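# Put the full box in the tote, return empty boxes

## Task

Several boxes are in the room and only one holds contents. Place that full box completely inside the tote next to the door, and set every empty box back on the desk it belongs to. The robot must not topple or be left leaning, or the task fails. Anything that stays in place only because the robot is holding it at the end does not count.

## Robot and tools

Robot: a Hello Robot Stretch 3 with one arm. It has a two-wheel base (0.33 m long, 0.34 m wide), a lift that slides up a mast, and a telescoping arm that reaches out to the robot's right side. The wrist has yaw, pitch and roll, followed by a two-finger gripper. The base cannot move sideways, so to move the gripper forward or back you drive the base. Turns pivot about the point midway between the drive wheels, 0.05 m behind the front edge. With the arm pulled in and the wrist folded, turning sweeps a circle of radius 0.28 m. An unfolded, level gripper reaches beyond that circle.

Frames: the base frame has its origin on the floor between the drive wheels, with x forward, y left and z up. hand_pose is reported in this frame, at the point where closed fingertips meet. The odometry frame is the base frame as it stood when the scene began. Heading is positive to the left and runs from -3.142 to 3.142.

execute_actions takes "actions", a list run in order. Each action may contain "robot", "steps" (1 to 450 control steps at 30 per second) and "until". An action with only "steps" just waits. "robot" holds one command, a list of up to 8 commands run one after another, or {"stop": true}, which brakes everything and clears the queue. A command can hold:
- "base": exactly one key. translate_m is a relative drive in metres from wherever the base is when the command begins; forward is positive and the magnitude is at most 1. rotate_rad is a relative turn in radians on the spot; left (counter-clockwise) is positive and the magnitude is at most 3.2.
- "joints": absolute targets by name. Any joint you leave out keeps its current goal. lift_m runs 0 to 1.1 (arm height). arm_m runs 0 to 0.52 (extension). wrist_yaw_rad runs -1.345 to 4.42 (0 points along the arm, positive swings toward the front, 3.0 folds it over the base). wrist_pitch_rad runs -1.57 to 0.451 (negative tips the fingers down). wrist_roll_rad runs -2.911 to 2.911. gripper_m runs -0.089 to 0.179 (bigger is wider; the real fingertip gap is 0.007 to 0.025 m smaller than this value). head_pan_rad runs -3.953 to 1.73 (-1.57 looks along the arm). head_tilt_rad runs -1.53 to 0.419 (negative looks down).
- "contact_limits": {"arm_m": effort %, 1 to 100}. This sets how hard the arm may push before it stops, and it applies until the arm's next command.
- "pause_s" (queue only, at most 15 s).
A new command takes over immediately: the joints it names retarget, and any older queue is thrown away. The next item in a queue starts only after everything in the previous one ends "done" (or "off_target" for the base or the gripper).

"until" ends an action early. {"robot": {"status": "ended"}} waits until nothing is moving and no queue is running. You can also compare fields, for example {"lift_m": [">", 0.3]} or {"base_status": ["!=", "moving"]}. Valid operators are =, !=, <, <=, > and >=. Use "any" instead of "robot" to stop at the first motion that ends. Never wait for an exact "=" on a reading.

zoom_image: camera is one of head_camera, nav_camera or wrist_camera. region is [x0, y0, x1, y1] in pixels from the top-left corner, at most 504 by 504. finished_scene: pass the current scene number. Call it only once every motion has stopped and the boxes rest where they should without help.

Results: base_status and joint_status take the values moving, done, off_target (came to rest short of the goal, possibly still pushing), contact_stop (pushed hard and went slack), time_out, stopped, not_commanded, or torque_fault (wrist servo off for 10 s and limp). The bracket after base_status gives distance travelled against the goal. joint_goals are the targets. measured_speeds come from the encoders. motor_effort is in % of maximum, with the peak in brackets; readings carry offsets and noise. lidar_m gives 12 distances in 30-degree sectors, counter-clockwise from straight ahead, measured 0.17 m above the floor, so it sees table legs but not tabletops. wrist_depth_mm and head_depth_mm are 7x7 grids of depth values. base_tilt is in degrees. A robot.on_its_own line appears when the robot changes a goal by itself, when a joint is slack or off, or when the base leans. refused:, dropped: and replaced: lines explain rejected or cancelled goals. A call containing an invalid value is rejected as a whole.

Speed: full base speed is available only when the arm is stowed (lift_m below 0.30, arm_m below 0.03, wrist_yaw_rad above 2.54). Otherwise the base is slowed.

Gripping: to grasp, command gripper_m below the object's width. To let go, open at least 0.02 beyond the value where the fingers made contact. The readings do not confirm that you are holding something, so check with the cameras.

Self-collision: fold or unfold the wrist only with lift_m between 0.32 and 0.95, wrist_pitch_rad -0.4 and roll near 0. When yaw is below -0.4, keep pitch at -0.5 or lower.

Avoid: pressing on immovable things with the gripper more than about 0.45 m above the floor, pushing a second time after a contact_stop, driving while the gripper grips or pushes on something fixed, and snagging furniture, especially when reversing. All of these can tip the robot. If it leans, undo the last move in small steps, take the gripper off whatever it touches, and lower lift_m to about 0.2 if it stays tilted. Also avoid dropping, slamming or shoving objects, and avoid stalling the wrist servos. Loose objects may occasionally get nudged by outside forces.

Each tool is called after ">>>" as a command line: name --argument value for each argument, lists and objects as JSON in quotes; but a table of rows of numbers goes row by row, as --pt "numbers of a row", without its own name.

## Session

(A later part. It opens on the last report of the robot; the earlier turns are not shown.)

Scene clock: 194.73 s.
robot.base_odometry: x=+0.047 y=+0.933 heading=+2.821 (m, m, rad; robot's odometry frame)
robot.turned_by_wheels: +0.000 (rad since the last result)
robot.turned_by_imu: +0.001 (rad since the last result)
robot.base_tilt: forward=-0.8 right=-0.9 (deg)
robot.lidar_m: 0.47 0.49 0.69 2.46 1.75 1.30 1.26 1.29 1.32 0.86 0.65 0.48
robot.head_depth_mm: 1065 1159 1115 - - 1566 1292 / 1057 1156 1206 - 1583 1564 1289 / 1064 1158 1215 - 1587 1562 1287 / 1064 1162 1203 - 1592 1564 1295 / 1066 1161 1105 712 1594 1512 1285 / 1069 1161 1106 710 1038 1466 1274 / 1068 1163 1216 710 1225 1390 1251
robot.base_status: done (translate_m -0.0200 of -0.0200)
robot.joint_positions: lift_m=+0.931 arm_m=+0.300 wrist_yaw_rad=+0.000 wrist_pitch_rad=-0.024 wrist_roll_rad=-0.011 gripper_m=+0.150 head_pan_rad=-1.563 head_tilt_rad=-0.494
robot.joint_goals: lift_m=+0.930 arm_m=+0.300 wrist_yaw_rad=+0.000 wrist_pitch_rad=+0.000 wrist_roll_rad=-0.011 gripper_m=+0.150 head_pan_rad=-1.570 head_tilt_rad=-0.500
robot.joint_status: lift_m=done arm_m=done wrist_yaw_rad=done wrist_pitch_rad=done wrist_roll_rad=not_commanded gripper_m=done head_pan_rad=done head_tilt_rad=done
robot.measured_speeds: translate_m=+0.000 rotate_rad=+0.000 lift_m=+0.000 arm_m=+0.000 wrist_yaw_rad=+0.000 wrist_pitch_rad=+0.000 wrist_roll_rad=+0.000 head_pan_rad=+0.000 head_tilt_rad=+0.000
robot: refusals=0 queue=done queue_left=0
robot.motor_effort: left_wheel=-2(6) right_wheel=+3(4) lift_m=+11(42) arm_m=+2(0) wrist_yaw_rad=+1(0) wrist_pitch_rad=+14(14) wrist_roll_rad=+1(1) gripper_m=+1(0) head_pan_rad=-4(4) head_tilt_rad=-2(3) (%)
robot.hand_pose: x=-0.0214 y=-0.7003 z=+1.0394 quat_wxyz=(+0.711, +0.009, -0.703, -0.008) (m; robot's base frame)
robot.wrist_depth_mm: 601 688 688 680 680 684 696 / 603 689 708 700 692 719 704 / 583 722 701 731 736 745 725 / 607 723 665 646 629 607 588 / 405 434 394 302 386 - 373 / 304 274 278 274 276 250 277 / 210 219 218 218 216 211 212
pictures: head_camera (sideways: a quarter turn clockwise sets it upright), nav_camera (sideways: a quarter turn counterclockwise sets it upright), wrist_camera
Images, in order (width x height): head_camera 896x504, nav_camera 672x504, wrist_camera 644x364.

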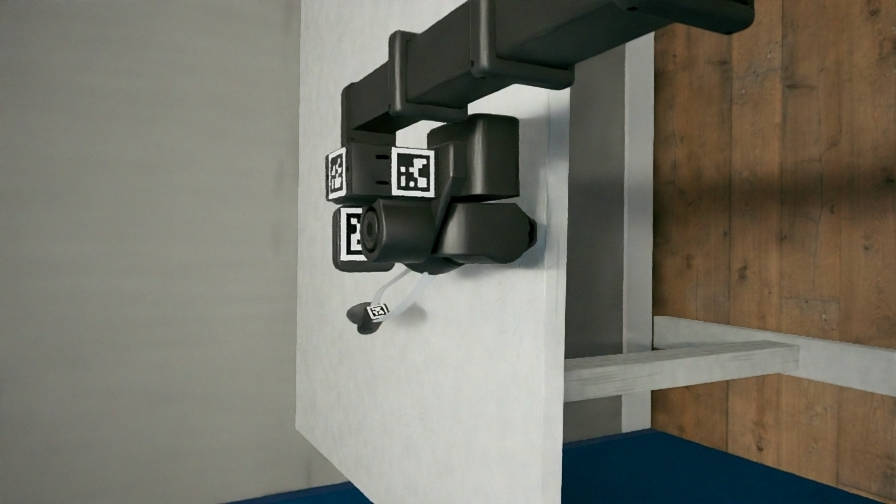

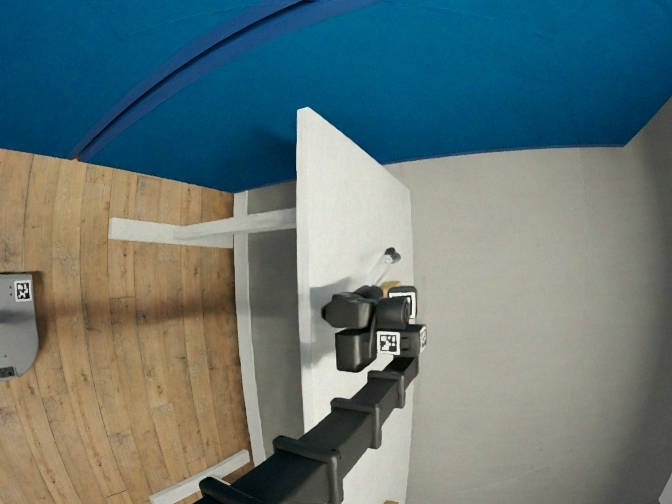

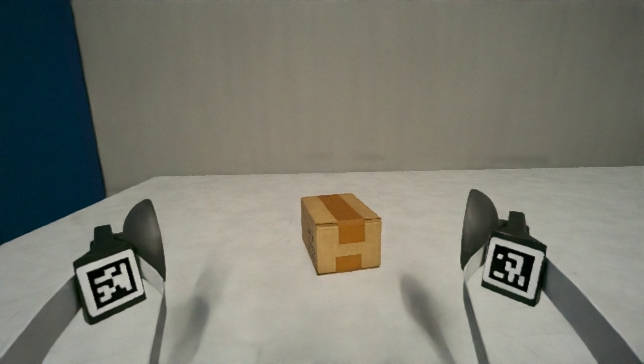

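>>> execute_actions --actions '[{"robot": [{"base": {"translate_m": -0.015}, "joints": {"lift_m": 0.875}}, {"joints": {"arm_m": 0.44}}], "steps": 300, "until": {"robot": {"status": "ended"}}}]'

Scene clock: 212.03 s.
robot.base_odometry: x=+0.061 y=+0.928 heading=+2.821 (m, m, rad; robot's odometry frame)
robot.turned_by_wheels: +0.000 (rad since the last result)
robot.turned_by_imu: +0.001 (rad since the last result)
robot.base_tilt: forward=-0.8 right=-0.9 (deg)
robot.lidar_m: 0.49 0.51 0.71 2.45 1.73 1.29 1.25 1.28 1.31 0.86 0.67 0.50
robot.head_depth_mm: 1066 1162 1118 754 - - 1248 / 1064 1159 1113 844 1618 1554 1291 / 1066 1162 1112 - 1628 1559 1289 / 1065 1162 1108 - 1622 1562 1288 / 1065 1162 1108 677 1601 1553 1285 / 1067 1166 1106 712 1046 1431 1274 / 1066 1165 1230 713 1265 1434 1272
robot.base_status: done (translate_m -0.0150 of -0.0150)
robot.joint_positions: lift_m=+0.882 arm_m=+0.300 wrist_yaw_rad=+0.000 wrist_pitch_rad=+0.010 wrist_roll_rad=-0.013 gripper_m=+0.150 head_pan_rad=-1.563 head_tilt_rad=-0.494
robot.joint_goals: lift_m=+0.882 arm_m=+0.300 wrist_yaw_rad=+0.000 wrist_pitch_rad=+0.000 wrist_roll_rad=-0.013 gripper_m=+0.150 head_pan_rad=-1.570 head_tilt_rad=-0.500
robot.joint_status: lift_m=contact_stop arm_m=done wrist_yaw_rad=done wrist_pitch_rad=done wrist_roll_rad=not_commanded gripper_m=done head_pan_rad=done head_tilt_rad=done
robot.measured_speeds: translate_m=+0.000 rotate_rad=+0.000 lift_m=+0.000 arm_m=+0.000 wrist_yaw_rad=+0.000 wrist_pitch_rad=+0.000 wrist_roll_rad=+0.000 head_pan_rad=+0.000 head_tilt_rad=+0.000
robot: refusals=0 queue=dropped queue_left=0
robot.on_its_own: lift_m is slack since a contact_stop, until your next command for it (your +0.875 is given up)
robot.motor_effort: left_wheel=-2(6) right_wheel=+3(2) lift_m=+27(27) arm_m=+2(2) wrist_yaw_rad=+0(0) wrist_pitch_rad=-5(14) wrist_roll_rad=+2(2) gripper_m=+0(1) head_pan_rad=-4(3) head_tilt_rad=-2(3) (%)
robot.hand_pose: x=-0.0214 y=-0.7012 z=+0.9988 quat_wxyz=(+0.712, -0.003, -0.702, +0.003) (m; robot's base frame)
robot.wrist_depth_mm: 617 683 694 682 682 699 710 / 613 695 701 700 708 726 720 / 606 721 742 732 733 738 742 / 578 577 560 290 524 508 500 / 320 344 309 277 298 - 287 / 232 209 214 210 208 188 208 / 158 164 163 161 159 158 158
pictures: head_camera (sideways: a quarter turn clockwise sets it upright), nav_camera (sideways: a quarter turn counterclockwise sets it upright), wrist_camera
dropped: robot: command 0 of its queue: lift_m: contact_stop
Images, in order (width x height): head_camera 896x504, nav_camera 672x504, wrist_camera 644x364.

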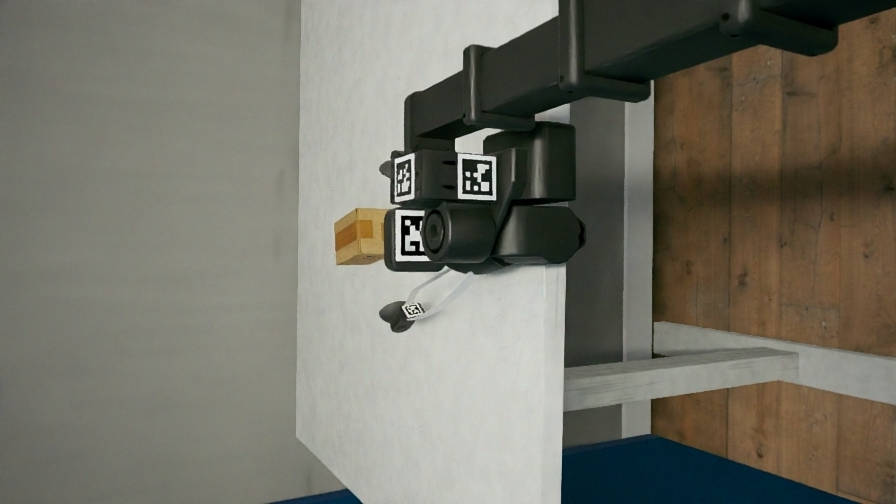

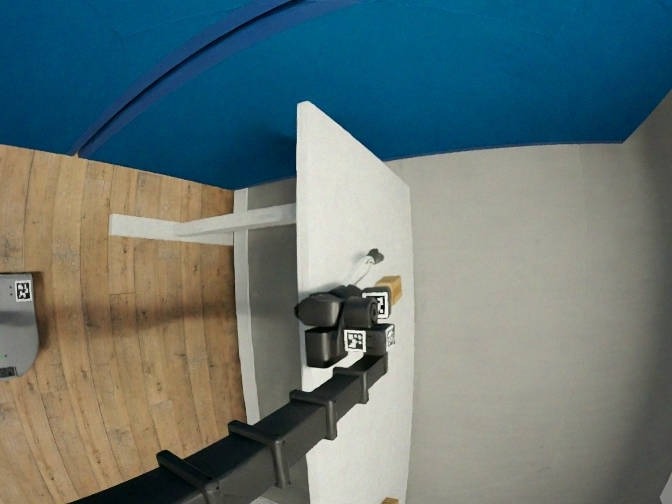

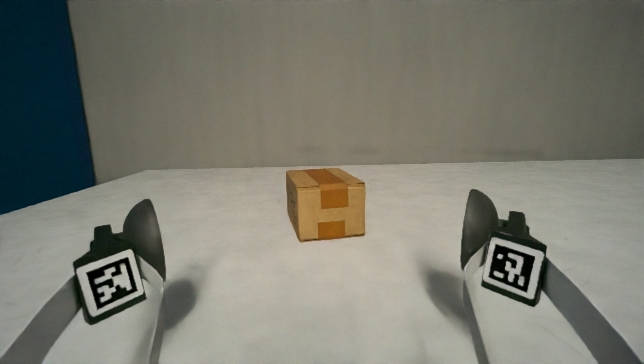

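>>> execute_actions --actions '[{"robot": [{"joints": {"lift_m": 1.04, "wrist_pitch_rad": -0.6}}, {"joints": {"lift_m": 0.96}}], "steps": 300, "until": {"robot": {"status": "ended"}}}]'

Scene clock: 253.07 s.
robot.base_odometry: x=+0.061 y=+0.928 heading=+2.821 (m, m, rad; robot's odometry frame)
robot.turned_by_wheels: +0.000 (rad since the last result)
robot.turned_by_imu: -0.001 (rad since the last result)
robot.base_tilt: forward=-0.8 right=-0.9 (deg)
robot.lidar_m: 0.49 0.51 0.71 2.45 1.73 1.29 1.25 1.28 1.32 0.87 0.67 0.50
robot.head_depth_mm: 1064 1157 1224 - 1599 1563 1294 / 1067 1161 - 681 1597 1559 1287 / 1065 1160 - 649 1589 1552 1286 / 1066 1161 1226 664 1594 1557 1291 / 1065 1163 1114 714 1590 1555 1290 / 1063 1165 1107 715 1025 1434 1269 / 1066 1167 1226 712 1272 1440 1279
robot.base_status: done (translate_m -0.0150 of -0.0150)
robot.joint_positions: lift_m=+0.983 arm_m=+0.300 wrist_yaw_rad=+0.001 wrist_pitch_rad=-0.573 wrist_roll_rad=-0.012 gripper_m=+0.150 head_pan_rad=-1.563 head_tilt_rad=-0.495
robot.joint_goals: lift_m=+0.983 arm_m=+0.300 wrist_yaw_rad=+0.000 wrist_pitch_rad=-0.600 wrist_roll_rad=-0.012 gripper_m=+0.150 head_pan_rad=-1.570 head_tilt_rad=-0.500
robot.joint_status: lift_m=contact_stop arm_m=done wrist_yaw_rad=done wrist_pitch_rad=done wrist_roll_rad=not_commanded gripper_m=done head_pan_rad=done head_tilt_rad=done
robot.measured_speeds: translate_m=+0.000 rotate_rad=+0.001 lift_m=-0.005 arm_m=-0.001 wrist_yaw_rad=+0.030 wrist_pitch_rad=+0.168 wrist_roll_rad=+0.000 head_pan_rad=+0.000 head_tilt_rad=+0.000
robot: refusals=0 queue=dropped queue_left=0
robot.on_its_own: lift_m is slack since a contact_stop, until your next command for it (your +0.960 is given up)
robot.motor_effort: left_wheel=-2(2) right_wheel=+0(3) lift_m=+30(43) arm_m=+4(4) wrist_yaw_rad=+0(1) wrist_pitch_rad=-22(100) wrist_roll_rad=+1(2) gripper_m=-1(1) head_pan_rad=-3(4) head_tilt_rad=-2(2) (%)
robot.hand_pose: x=-0.0213 y=-0.6468 z=+0.9622 quat_wxyz=(+0.683, +0.202, -0.674, -0.199) (m; robot's base frame)
robot.wrist_depth_mm: 404 400 402 276 397 399 399 / 303 303 306 283 305 309 307 / 247 245 248 247 247 246 249 / 207 208 208 208 206 209 208 / 181 184 179 180 180 184 180 / - 155 158 158 158 155 158 / 137 141 141 141 141 141 141
pictures: head_camera (sideways: a quarter turn clockwise sets it upright), nav_camera (sideways: a quarter turn counterclockwise sets it upright), wrist_camera
Images, in order (width x height): head_camera 896x504, nav_camera 672x504, wrist_camera 644x364.

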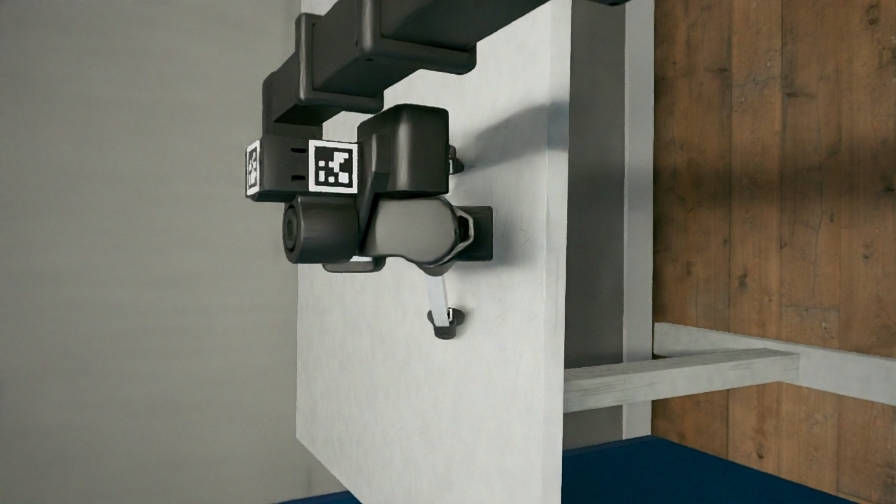

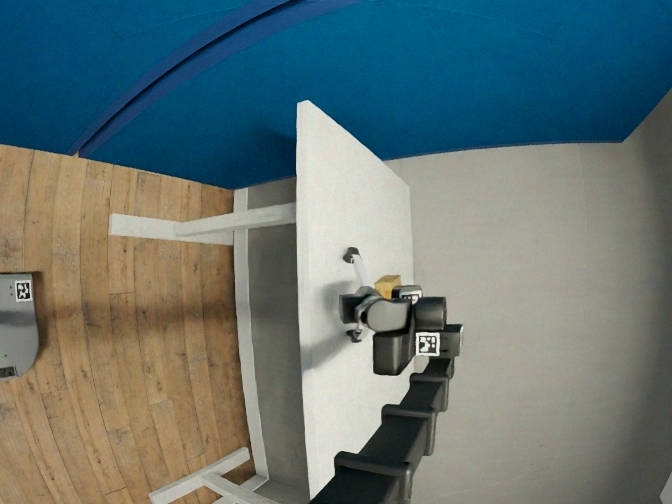

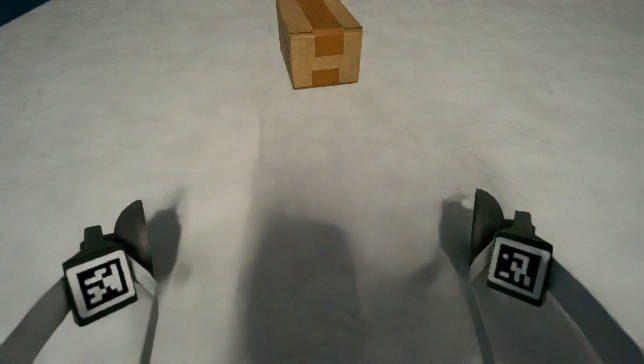

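>>> execute_actions --actions '[{"robot": [{"joints": {"lift_m": 1.005}}, {"joints": {"arm_m": 0.48}}], "steps": 300, "until": {"robot": {"status": "ended"}}}]'

Scene clock: 260.17 s.
robot.base_odometry: x=+0.061 y=+0.928 heading=+2.821 (m, m, rad; robot's odometry frame)
robot.turned_by_wheels: +0.000 (rad since the last result)
robot.turned_by_imu: +0.000 (rad since the last result)
robot.base_tilt: forward=-0.8 right=-0.8 (deg)
robot.lidar_m: 0.48 0.51 0.71 2.46 1.72 1.29 1.25 1.28 1.32 0.86 0.67 0.50
robot.head_depth_mm: 1061 1163 - 695 1588 1562 1292 / 1064 1149 992 714 1591 1563 1293 / 1061 1131 959 712 1593 1556 1295 / 1067 1148 1108 711 1599 1557 1291 / 1061 1162 1104 710 1603 1565 1286 / 1066 1165 1098 710 1025 1430 1274 / 1065 1166 1227 710 1271 1444 1277
robot.base_status: done (translate_m -0.0150 of -0.0150)
robot.joint_positions: lift_m=+1.004 arm_m=+0.480 wrist_yaw_rad=+0.000 wrist_pitch_rad=-0.613 wrist_roll_rad=-0.012 gripper_m=+0.150 head_pan_rad=-1.563 head_tilt_rad=-0.495
robot.joint_goals: lift_m=+1.005 arm_m=+0.480 wrist_yaw_rad=+0.000 wrist_pitch_rad=-0.600 wrist_roll_rad=-0.012 gripper_m=+0.150 head_pan_rad=-1.570 head_tilt_rad=-0.500
robot.joint_status: lift_m=done arm_m=done wrist_yaw_rad=done wrist_pitch_rad=done wrist_roll_rad=not_commanded gripper_m=done head_pan_rad=done head_tilt_rad=done
robot.measured_speeds: translate_m=+0.000 rotate_rad=+0.000 lift_m=+0.000 arm_m=+0.000 wrist_yaw_rad=+0.000 wrist_pitch_rad=+0.000 wrist_roll_rad=+0.000 head_pan_rad=+0.000 head_tilt_rad=+0.000
robot: refusals=0 queue=done queue_left=0
robot.motor_effort: left_wheel=-1(2) right_wheel=+1(4) lift_m=+42(42) arm_m=+2(4) wrist_yaw_rad=-1(1) wrist_pitch_rad=+8(19) wrist_roll_rad=+1(1) gripper_m=+0(3) head_pan_rad=-3(3) head_tilt_rad=-2(1) (%)
robot.hand_pose: x=-0.0215 y=-0.8204 z=+0.9758 quat_wxyz=(+0.678, +0.215, -0.670, -0.212) (m; robot's base frame)
robot.wrist_depth_mm: 383 388 388 391 389 398 391 / 308 307 305 311 310 309 311 / 257 254 255 176 259 258 259 / 218 219 219 150 207 218 220 / 191 196 189 150 182 - 192 / 173 166 169 170 170 165 173 / 148 151 152 152 152 152 152
pictures: head_camera (sideways: a quarter turn clockwise sets it upright), nav_camera (sideways: a quarter turn counterclockwise sets it upright), wrist_camera
Images, in order (width x height): head_camera 896x504, nav_camera 672x504, wrist_camera 644x364.

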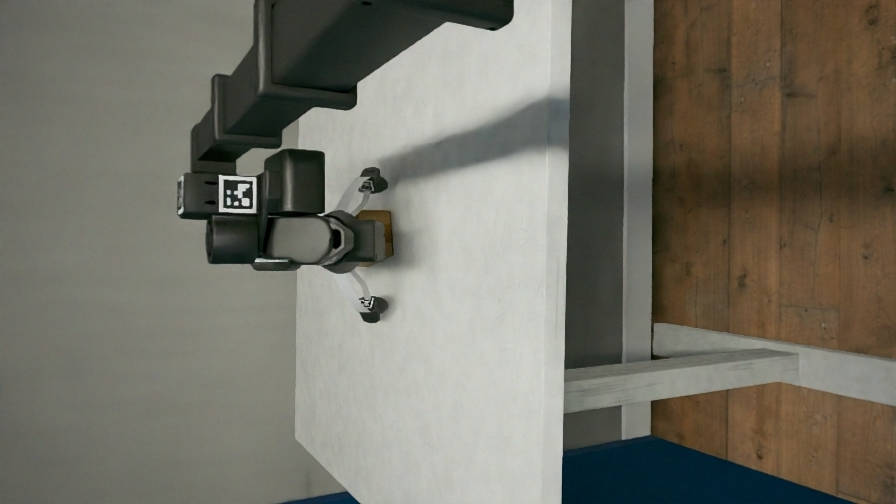

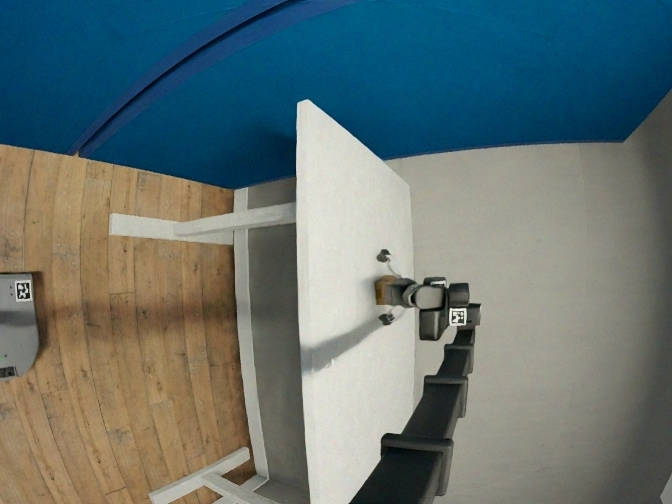

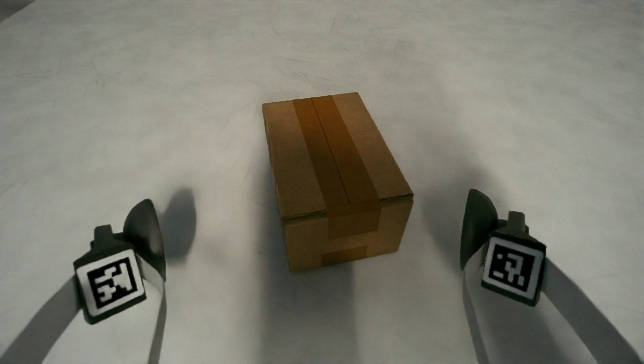

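>>> execute_actions --actions '[{"robot": [{"joints": {"arm_m": 0.51}}, {"joints": {"gripper_m": 0.0}}], "steps": 300, "until": {"robot": {"status": "ended"}}}]'

Scene clock: 268.00 s.
robot.base_odometry: x=+0.061 y=+0.928 heading=+2.821 (m, m, rad; robot's odometry frame)
robot.turned_by_wheels: +0.000 (rad since the last result)
robot.turned_by_imu: +0.001 (rad since the last result)
robot.base_tilt: forward=-0.8 right=-0.8 (deg)
robot.lidar_m: 0.48 0.51 0.70 2.46 1.73 1.29 1.25 1.28 1.32 0.86 0.67 0.50
robot.head_depth_mm: 1065 1158 - 648 1583 1554 1289 / 1063 1138 959 713 1593 1559 1291 / 1063 1133 1025 713 1593 1560 1295 / 1062 1145 1107 710 1598 1563 1286 / 1064 1159 1107 710 1591 1563 1287 / 1066 1160 1094 711 1027 1432 1275 / 1064 1157 1223 709 1269 1445 1277
robot.base_status: done (translate_m -0.0150 of -0.0150)
robot.joint_positions: lift_m=+1.004 arm_m=+0.510 wrist_yaw_rad=+0.000 wrist_pitch_rad=-0.613 wrist_roll_rad=-0.012 gripper_m=+0.001 head_pan_rad=-1.563 head_tilt_rad=-0.495
robot.joint_goals: lift_m=+1.005 arm_m=+0.510 wrist_yaw_rad=+0.000 wrist_pitch_rad=-0.600 wrist_roll_rad=-0.012 gripper_m=+0.000 head_pan_rad=-1.570 head_tilt_rad=-0.500
robot.joint_status: lift_m=done arm_m=done wrist_yaw_rad=done wrist_pitch_rad=done wrist_roll_rad=not_commanded gripper_m=done head_pan_rad=done head_tilt_rad=done
robot.measured_speeds: translate_m=+0.000 rotate_rad=+0.000 lift_m=+0.000 arm_m=+0.000 wrist_yaw_rad=+0.000 wrist_pitch_rad=+0.000 wrist_roll_rad=+0.000 head_pan_rad=+0.000 head_tilt_rad=+0.000
robot: refusals=0 queue=done queue_left=0
robot.motor_effort: left_wheel=+0(1) right_wheel=+1(2) lift_m=+42(42) arm_m=+2(4) wrist_yaw_rad=-1(0) wrist_pitch_rad=+8(8) wrist_roll_rad=+1(1) gripper_m=-22(97) head_pan_rad=-4(4) head_tilt_rad=-2(2) (%)
robot.hand_pose: x=-0.0215 y=-0.8504 z=+0.9757 quat_wxyz=(+0.678, +0.215, -0.670, -0.212) (m; robot's base frame)
robot.wrist_depth_mm: 377 387 379 387 393 394 394 / 303 303 306 313 310 312 313 / 255 254 256 177 256 258 258 / 218 218 206 150 219 220 220 / 189 189 132 132 138 191 191 / 170 170 149 141 162 169 169 / 152 151 152 152 153 153 152
pictures: head_camera (sideways: a quarter turn clockwise sets it upright), nav_camera (sideways: a quarter turn counterclockwise sets it upright), wrist_camera
Images, in order (width x height): head_camera 896x504, nav_camera 672x504, wrist_camera 644x364.

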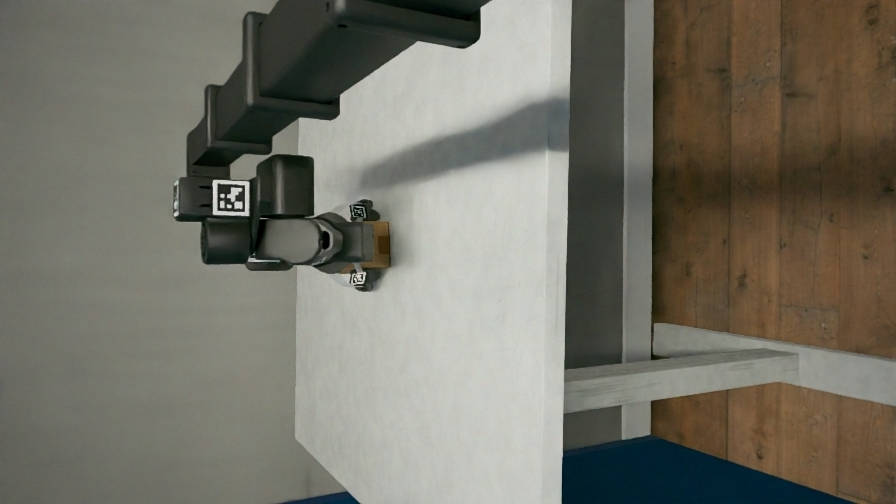

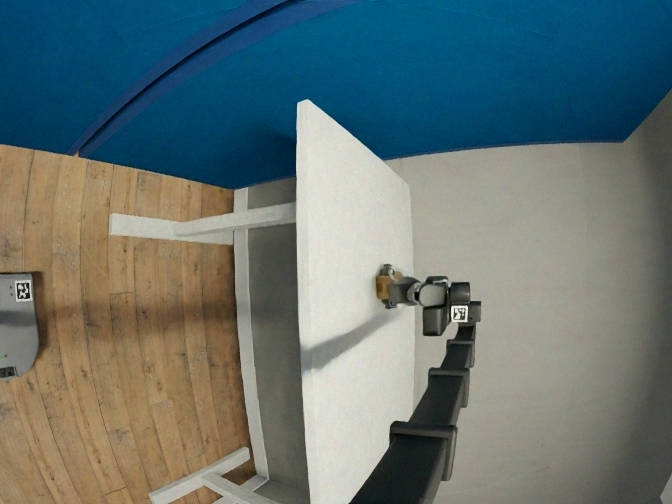

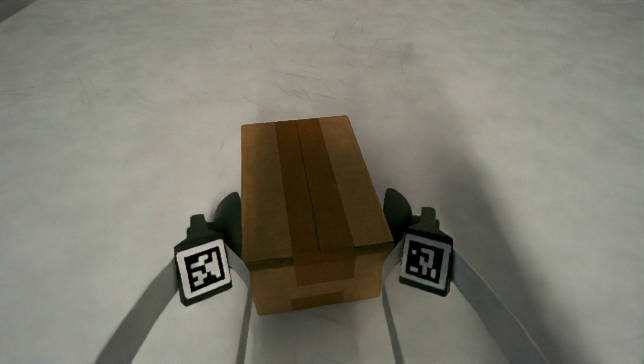

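>>> execute_actions --actions '[{"robot": {"joints": {"lift_m": 1.08}}, "steps": 200, "until": {"robot": {"status": "ended"}}}, {"steps": 15}]'

Scene clock: 273.20 s.
robot.base_odometry: x=+0.061 y=+0.928 heading=+2.821 (m, m, rad; robot's odometry frame)
robot.turned_by_wheels: +0.000 (rad since the last result)
robot.turned_by_imu: +0.001 (rad since the last result)
robot.base_tilt: forward=-0.9 right=-0.8 (deg)
robot.lidar_m: 0.48 0.51 0.71 2.46 1.72 1.29 1.25 1.28 1.32 0.87 0.67 0.50
robot.head_depth_mm: 1041 1192 1111 713 1585 1551 1291 / 1050 1173 1108 713 1592 1556 1289 / 1051 1193 1106 711 1592 1561 1292 / 1067 1151 954 712 1593 1559 1288 / 1065 1164 1099 711 1594 1552 1288 / 1064 1166 1104 709 1023 1426 1277 / 1066 1161 1227 708 1272 1440 1276
robot.base_status: done (translate_m -0.0150 of -0.0150)
robot.joint_positions: lift_m=+1.079 arm_m=+0.510 wrist_yaw_rad=+0.000 wrist_pitch_rad=-0.614 wrist_roll_rad=-0.012 gripper_m=+0.007 head_pan_rad=-1.563 head_tilt_rad=-0.495
robot.joint_goals: lift_m=+1.080 arm_m=+0.510 wrist_yaw_rad=+0.000 wrist_pitch_rad=-0.600 wrist_roll_rad=-0.012 gripper_m=+0.006 head_pan_rad=-1.570 head_tilt_rad=-0.500
robot.joint_status: lift_m=done arm_m=done wrist_yaw_rad=done wrist_pitch_rad=done wrist_roll_rad=not_commanded gripper_m=done head_pan_rad=done head_tilt_rad=done
robot.measured_speeds: translate_m=+0.000 rotate_rad=+0.000 lift_m=+0.000 arm_m=+0.000 wrist_yaw_rad=+0.000 wrist_pitch_rad=+0.000 wrist_roll_rad=+0.000 head_pan_rad=+0.000 head_tilt_rad=+0.000
robot: refusals=0 queue=done queue_left=0
robot.on_its_own: gripper_m is held at +0.006, not at your +0.000, by its stall guard, which is not easing now
robot.motor_effort: left_wheel=-1(1) right_wheel=+1(1) lift_m=+42(44) arm_m=+2(2) wrist_yaw_rad=+0(0) wrist_pitch_rad=+8(8) wrist_roll_rad=+1(1) gripper_m=-20(22) head_pan_rad=-4(4) head_tilt_rad=-3(1) (%)
robot.hand_pose: x=-0.0215 y=-0.8502 z=+1.0505 quat_wxyz=(+0.678, +0.215, -0.670, -0.213) (m; robot's base frame)
robot.wrist_depth_mm: 500 489 515 504 513 509 521 / 458 443 444 453 442 448 460 / 375 375 375 177 376 378 377 / 319 315 300 151 320 320 324 / 277 278 131 131 139 281 280 / 246 247 148 141 238 248 252 / 223 224 224 223 223 223 225
pictures: head_camera (sideways: a quarter turn clockwise sets it upright), nav_camera (sideways: a quarter turn counterclockwise sets it upright), wrist_camera
Images, in order (width x height): head_camera 896x504, nav_camera 672x504, wrist_camera 644x364.

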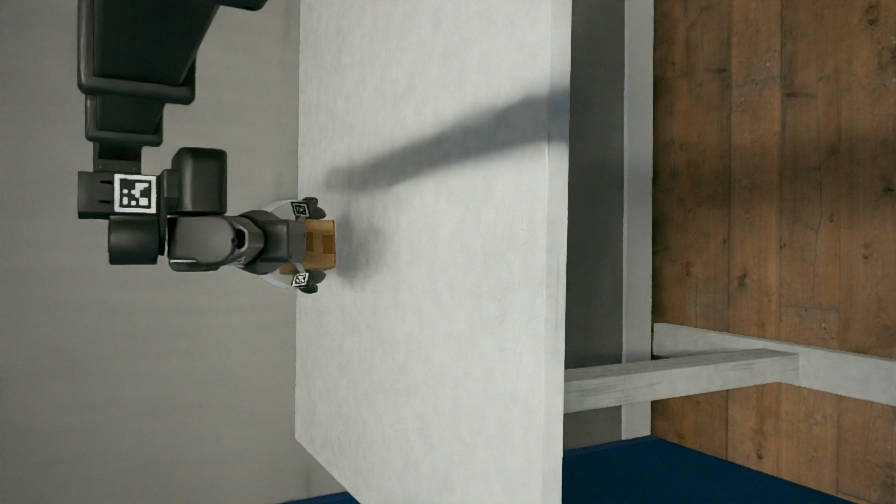

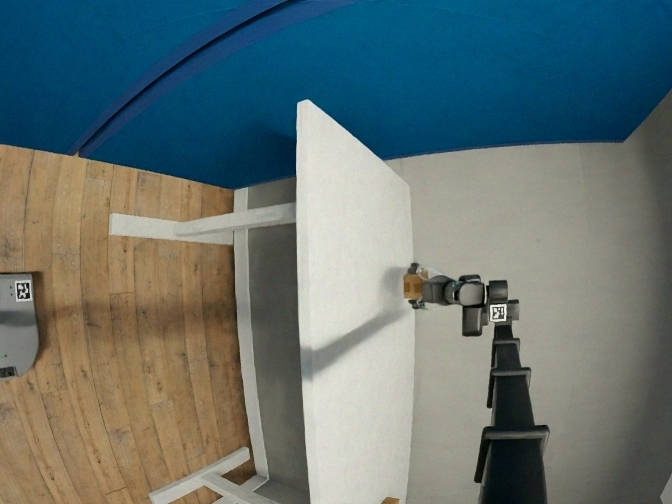

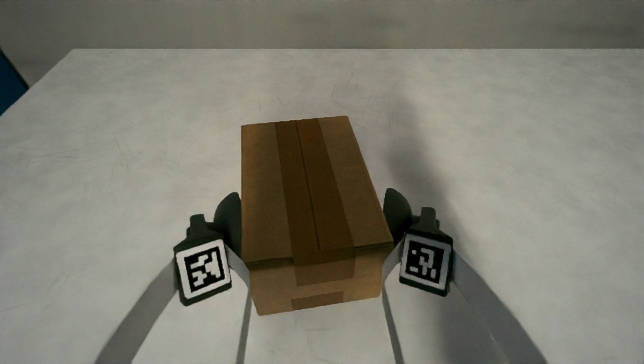

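>>> execute_actions --actions '[{"robot": [{"joints": {"lift_m": 1.008}}, {"joints": {"gripper_m": 0.15}}, {"joints": {"lift_m": 1.07, "arm_m": 0.3}}, {"base": {"translate_m": -0.86}}], "steps": 450, "until": {"robot": {"status": "ended"}}}]'

Scene clock: 291.90 s.
robot.base_odometry: x=+0.875 y=+0.658 heading=+2.821 (m, m, rad; robot's odometry frame)
robot.turned_by_wheels: +0.000 (rad since the last result)
robot.turned_by_imu: +0.004 (rad since the last result)
robot.base_tilt: forward=-2.2 right=-1.5 (deg)
robot.lidar_m: 1.34 1.41 1.97 1.39 0.54 0.40 0.39 0.41 0.57 0.80 1.32 1.34
robot.head_depth_mm: 1036 - 1120 714 568 1178 1173 / 1033 - 1029 714 568 1508 1285 / 1031 - - 713 567 1395 1248 / 1046 1130 - 711 567 1564 1294 / 1048 1142 1204 709 566 1557 1283 / 1048 1141 1101 711 568 1553 1288 / 1044 1139 1100 708 589 1548 1284
robot.base_status: moving (translate_m -0.8574 of -0.8600)
robot.joint_positions: lift_m=+1.069 arm_m=+0.300 wrist_yaw_rad=+0.000 wrist_pitch_rad=-0.615 wrist_roll_rad=-0.012 gripper_m=+0.150 head_pan_rad=-1.563 head_tilt_rad=-0.495
robot.joint_goals: lift_m=+1.070 arm_m=+0.300 wrist_yaw_rad=+0.000 wrist_pitch_rad=-0.600 wrist_roll_rad=-0.012 gripper_m=+0.150 head_pan_rad=-1.570 head_tilt_rad=-0.500
robot.joint_status: lift_m=done arm_m=done wrist_yaw_rad=done wrist_pitch_rad=done wrist_roll_rad=not_commanded gripper_m=done head_pan_rad=done head_tilt_rad=done
robot.measured_speeds: translate_m=-0.030 rotate_rad=+0.000 lift_m=+0.000 arm_m=+0.000 wrist_yaw_rad=+0.000 wrist_pitch_rad=+0.000 wrist_roll_rad=+0.000 head_pan_rad=+0.000 head_tilt_rad=+0.000
robot: refusals=0 queue=running queue_left=0
robot.motor_effort: left_wheel=-1(4) right_wheel=+3(2) lift_m=+42(44) arm_m=-3(6) wrist_yaw_rad=+1(0) wrist_pitch_rad=+8(8) wrist_roll_rad=+1(1) gripper_m=+0(84) head_pan_rad=-4(3) head_tilt_rad=-2(2) (%)
robot.hand_pose: x=-0.0215 y=-0.6407 z=+1.0405 quat_wxyz=(+0.678, +0.215, -0.670, -0.213) (m; robot's base frame)
robot.wrist_depth_mm: 547 549 543 541 557 578 442 / 426 436 368 414 429 451 436 / 361 359 339 353 367 359 422 / 305 307 306 307 309 308 319 / 268 274 268 269 268 - 271 / 242 232 238 240 238 232 240 / 209 216 212 213 214 212 214
pictures: head_camera (sideways: a quarter turn clockwise sets it upright), nav_camera (sideways: a quarter turn counterclockwise sets it upright), wrist_camera
Images, in order (width x height): head_camera 896x504, nav_camera 672x504, wrist_camera 644x364.

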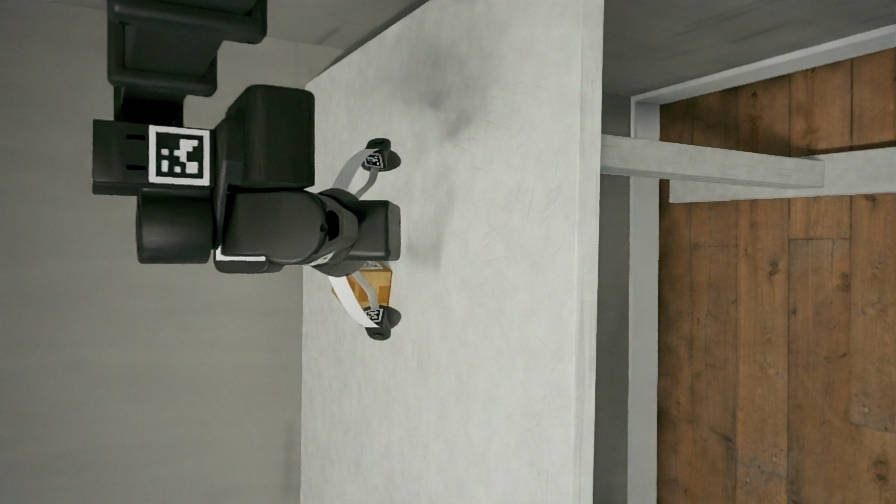

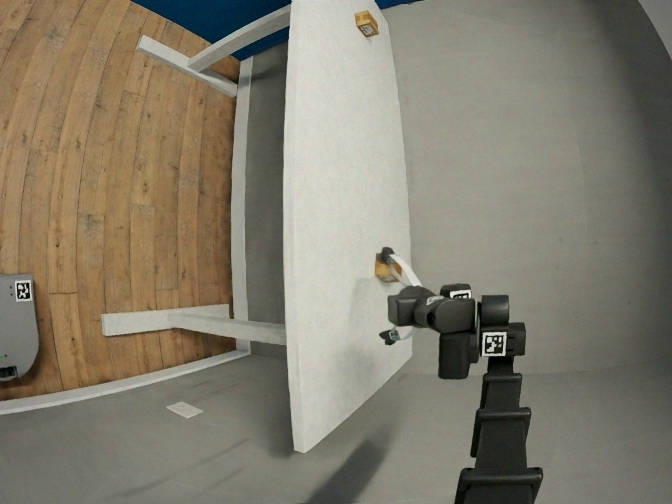

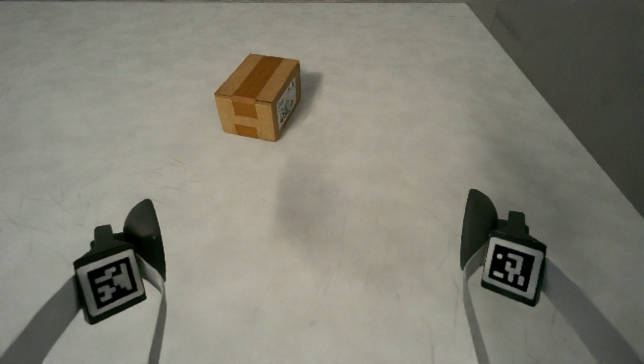

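>>> zoom_image --camera "wrist_camera" --region '[200, 40, 320, 150]'

Region (200, 40, 320, 150) of wrist_camera's 644x364 image, scaled by 4.200; it fills the top 462 rows of this view, and the rest is white.

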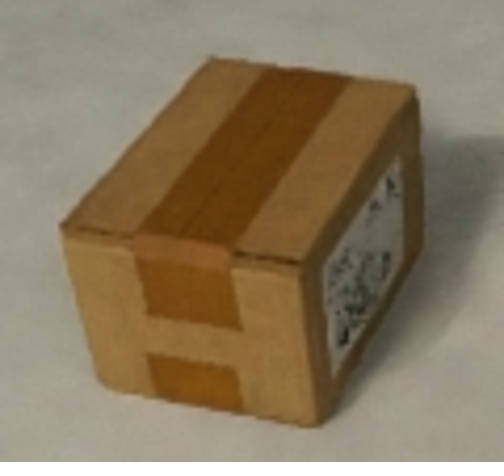

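>>> execute_actions --actions '[{"robot": [{"base": {"translate_m": 0.055}, "joints": {"lift_m": 1.005}}, {"joints": {"arm_m": 0.46}}], "steps": 300, "until": {"robot": {"status": "ended"}}}]'

Scene clock: 302.80 s.
robot.base_odometry: x=+0.825 y=+0.674 heading=+2.821 (m, m, rad; robot's odometry frame)
robot.turned_by_wheels: +0.000 (rad since the last result)
robot.turned_by_imu: +0.001 (rad since the last result)
robot.base_tilt: forward=-0.8 right=-0.8 (deg)
robot.lidar_m: 1.29 1.35 1.88 1.58 0.61 0.46 0.44 0.46 0.65 0.81 1.32 1.31
robot.head_depth_mm: 1043 1136 - 696 568 1332 1233 / 1044 1121 990 712 568 1429 1261 / 1043 1111 1025 712 567 1518 1256 / 1047 1126 1107 711 567 1558 1286 / 1047 1142 1102 709 566 1555 1290 / 1046 1141 1104 710 590 1552 1289 / 1044 1148 1101 709 590 1554 1287
robot.base_status: done (translate_m +0.0550 of +0.0550)
robot.joint_positions: lift_m=+1.006 arm_m=+0.460 wrist_yaw_rad=+0.000 wrist_pitch_rad=-0.615 wrist_roll_rad=-0.012 gripper_m=+0.150 head_pan_rad=-1.563 head_tilt_rad=-0.495
robot.joint_goals: lift_m=+1.005 arm_m=+0.460 wrist_yaw_rad=+0.000 wrist_pitch_rad=-0.600 wrist_roll_rad=-0.012 gripper_m=+0.150 head_pan_rad=-1.570 head_tilt_rad=-0.500
robot.joint_status: lift_m=done arm_m=done wrist_yaw_rad=done wrist_pitch_rad=done wrist_roll_rad=not_commanded gripper_m=done head_pan_rad=done head_tilt_rad=done
robot.measured_speeds: translate_m=+0.000 rotate_rad=+0.000 lift_m=+0.000 arm_m=+0.000 wrist_yaw_rad=+0.000 wrist_pitch_rad=+0.000 wrist_roll_rad=+0.000 head_pan_rad=+0.000 head_tilt_rad=+0.000
robot: refusals=0 queue=done queue_left=0
robot.motor_effort: left_wheel=+0(2) right_wheel=+1(5) lift_m=+12(42) arm_m=+2(5) wrist_yaw_rad=+0(1) wrist_pitch_rad=+8(8) wrist_roll_rad=+1(1) gripper_m=+1(0) head_pan_rad=-4(2) head_tilt_rad=-3(2) (%)
robot.hand_pose: x=-0.0215 y=-0.8002 z=+0.9770 quat_wxyz=(+0.678, +0.215, -0.670, -0.213) (m; robot's base frame)
robot.wrist_depth_mm: 392 387 391 389 388 395 444 / 308 311 311 216 310 308 312 / 258 255 251 180 257 260 258 / 219 217 207 164 223 221 220 / 191 198 192 188 193 - 194 / 174 169 169 171 171 165 172 / 149 153 153 154 154 154 153
pictures: head_camera (sideways: a quarter turn clockwise sets it upright), nav_camera (sideways: a quarter turn counterclockwise sets it upright), wrist_camera
Images, in order (width x height): head_camera 896x504, nav_camera 672x504, wrist_camera 644x364.

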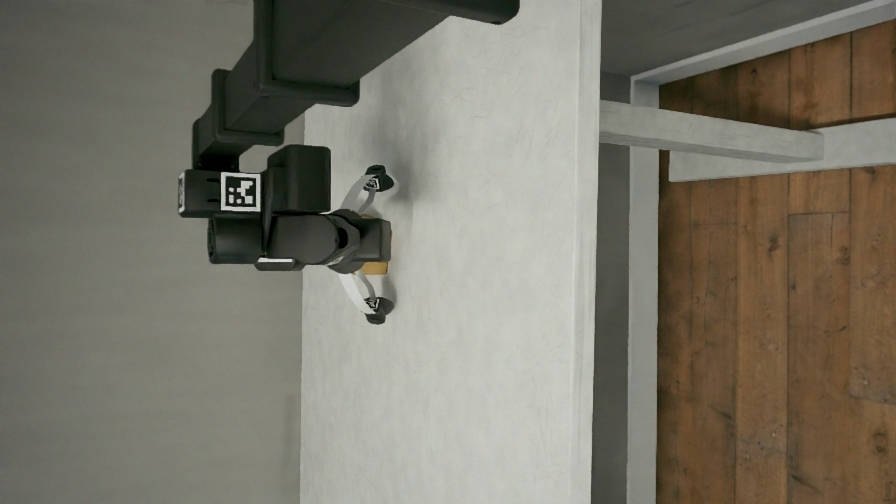

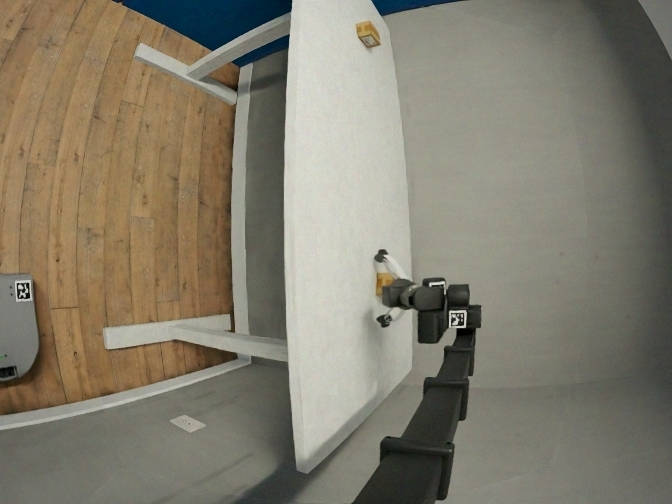

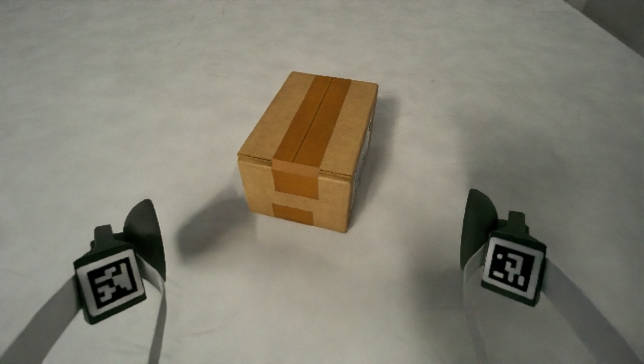

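>>> execute_actions --actions '[{"robot": [{"joints": {"arm_m": 0.52}}, {"joints": {"gripper_m": 0.0}}], "steps": 300, "until": {"robot": {"status": "ended"}}}]'

Scene clock: 309.23 s.
robot.base_odometry: x=+0.825 y=+0.674 heading=+2.821 (m, m, rad; robot's odometry frame)
robot.turned_by_wheels: +0.000 (rad since the last result)
robot.turned_by_imu: +0.001 (rad since the last result)
robot.base_tilt: forward=-0.8 right=-0.8 (deg)
robot.lidar_m: 1.29 1.35 1.89 1.57 0.61 0.46 0.44 0.46 0.65 0.81 1.32 1.30
robot.head_depth_mm: 1044 1141 - 648 568 1335 1227 / 1044 1116 960 713 568 1431 1258 / 1043 1113 1026 713 567 1520 1260 / 1044 1124 892 712 566 1564 1294 / 1045 1145 1102 711 567 1554 1286 / 1047 1145 1105 710 591 1553 1293 / 1052 1142 1099 709 589 1549 1291
robot.base_status: done (translate_m +0.0550 of +0.0550)
robot.joint_positions: lift_m=+1.006 arm_m=+0.520 wrist_yaw_rad=+0.000 wrist_pitch_rad=-0.614 wrist_roll_rad=-0.012 gripper_m=+0.001 head_pan_rad=-1.563 head_tilt_rad=-0.495
robot.joint_goals: lift_m=+1.005 arm_m=+0.520 wrist_yaw_rad=+0.000 wrist_pitch_rad=-0.600 wrist_roll_rad=-0.012 gripper_m=+0.000 head_pan_rad=-1.570 head_tilt_rad=-0.500
robot.joint_status: lift_m=done arm_m=done wrist_yaw_rad=done wrist_pitch_rad=done wrist_roll_rad=not_commanded gripper_m=done head_pan_rad=done head_tilt_rad=done
robot.measured_speeds: translate_m=+0.000 rotate_rad=+0.000 lift_m=+0.000 arm_m=+0.000 wrist_yaw_rad=+0.000 wrist_pitch_rad=+0.000 wrist_roll_rad=+0.000 head_pan_rad=+0.000 head_tilt_rad=+0.000
robot: refusals=0 queue=done queue_left=0
robot.motor_effort: left_wheel=-1(2) right_wheel=+1(1) lift_m=+12(11) arm_m=+2(2) wrist_yaw_rad=+0(0) wrist_pitch_rad=+8(8) wrist_roll_rad=+1(1) gripper_m=-24(100) head_pan_rad=-3(3) head_tilt_rad=-2(3) (%)
robot.hand_pose: x=-0.0215 y=-0.8603 z=+0.9772 quat_wxyz=(+0.678, +0.215, -0.670, -0.213) (m; robot's base frame)
robot.wrist_depth_mm: 390 394 391 390 394 394 424 / 307 310 318 316 313 315 316 / 261 260 258 176 259 260 259 / 221 221 220 150 214 221 222 / 193 192 133 132 135 193 194 / 171 172 154 126 164 172 172 / 153 153 154 151 154 154 155
pictures: head_camera (sideways: a quarter turn clockwise sets it upright), nav_camera (sideways: a quarter turn counterclockwise sets it upright), wrist_camera
Images, in order (width x height): head_camera 896x504, nav_camera 672x504, wrist_camera 644x364.

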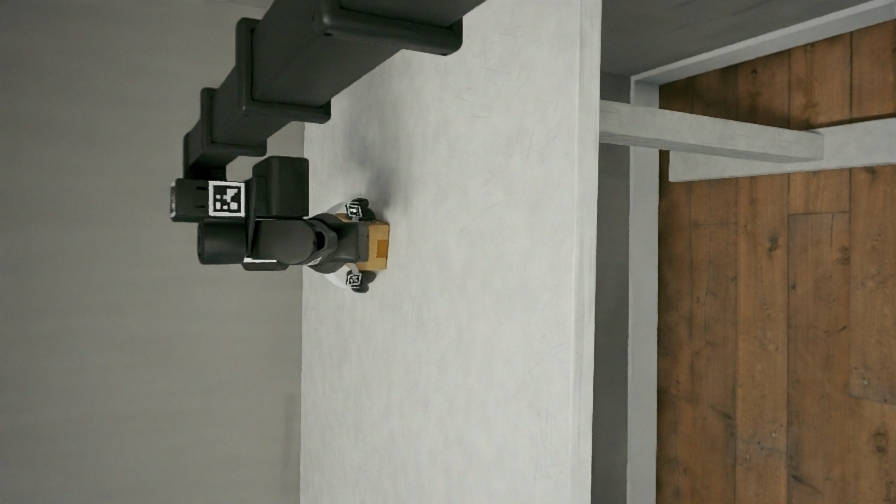

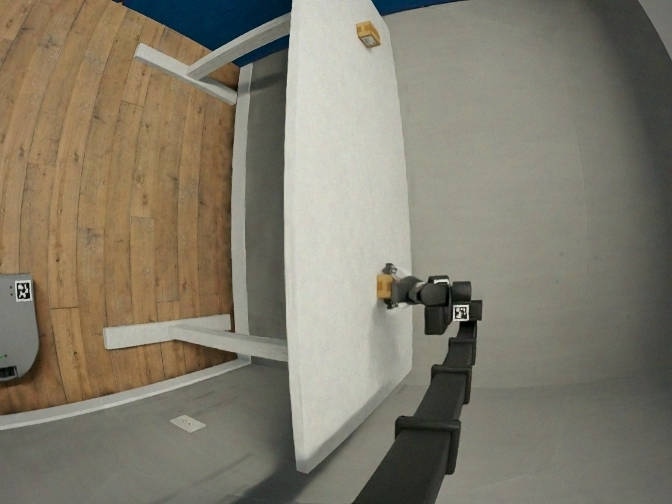

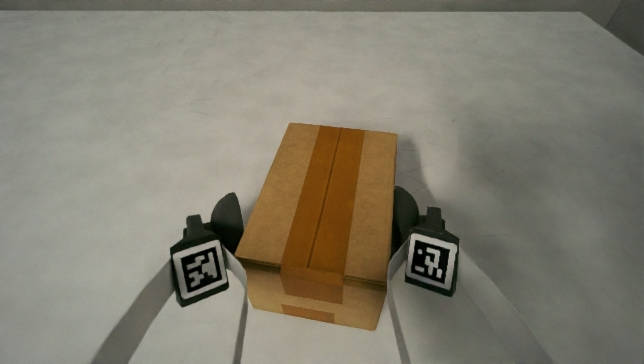

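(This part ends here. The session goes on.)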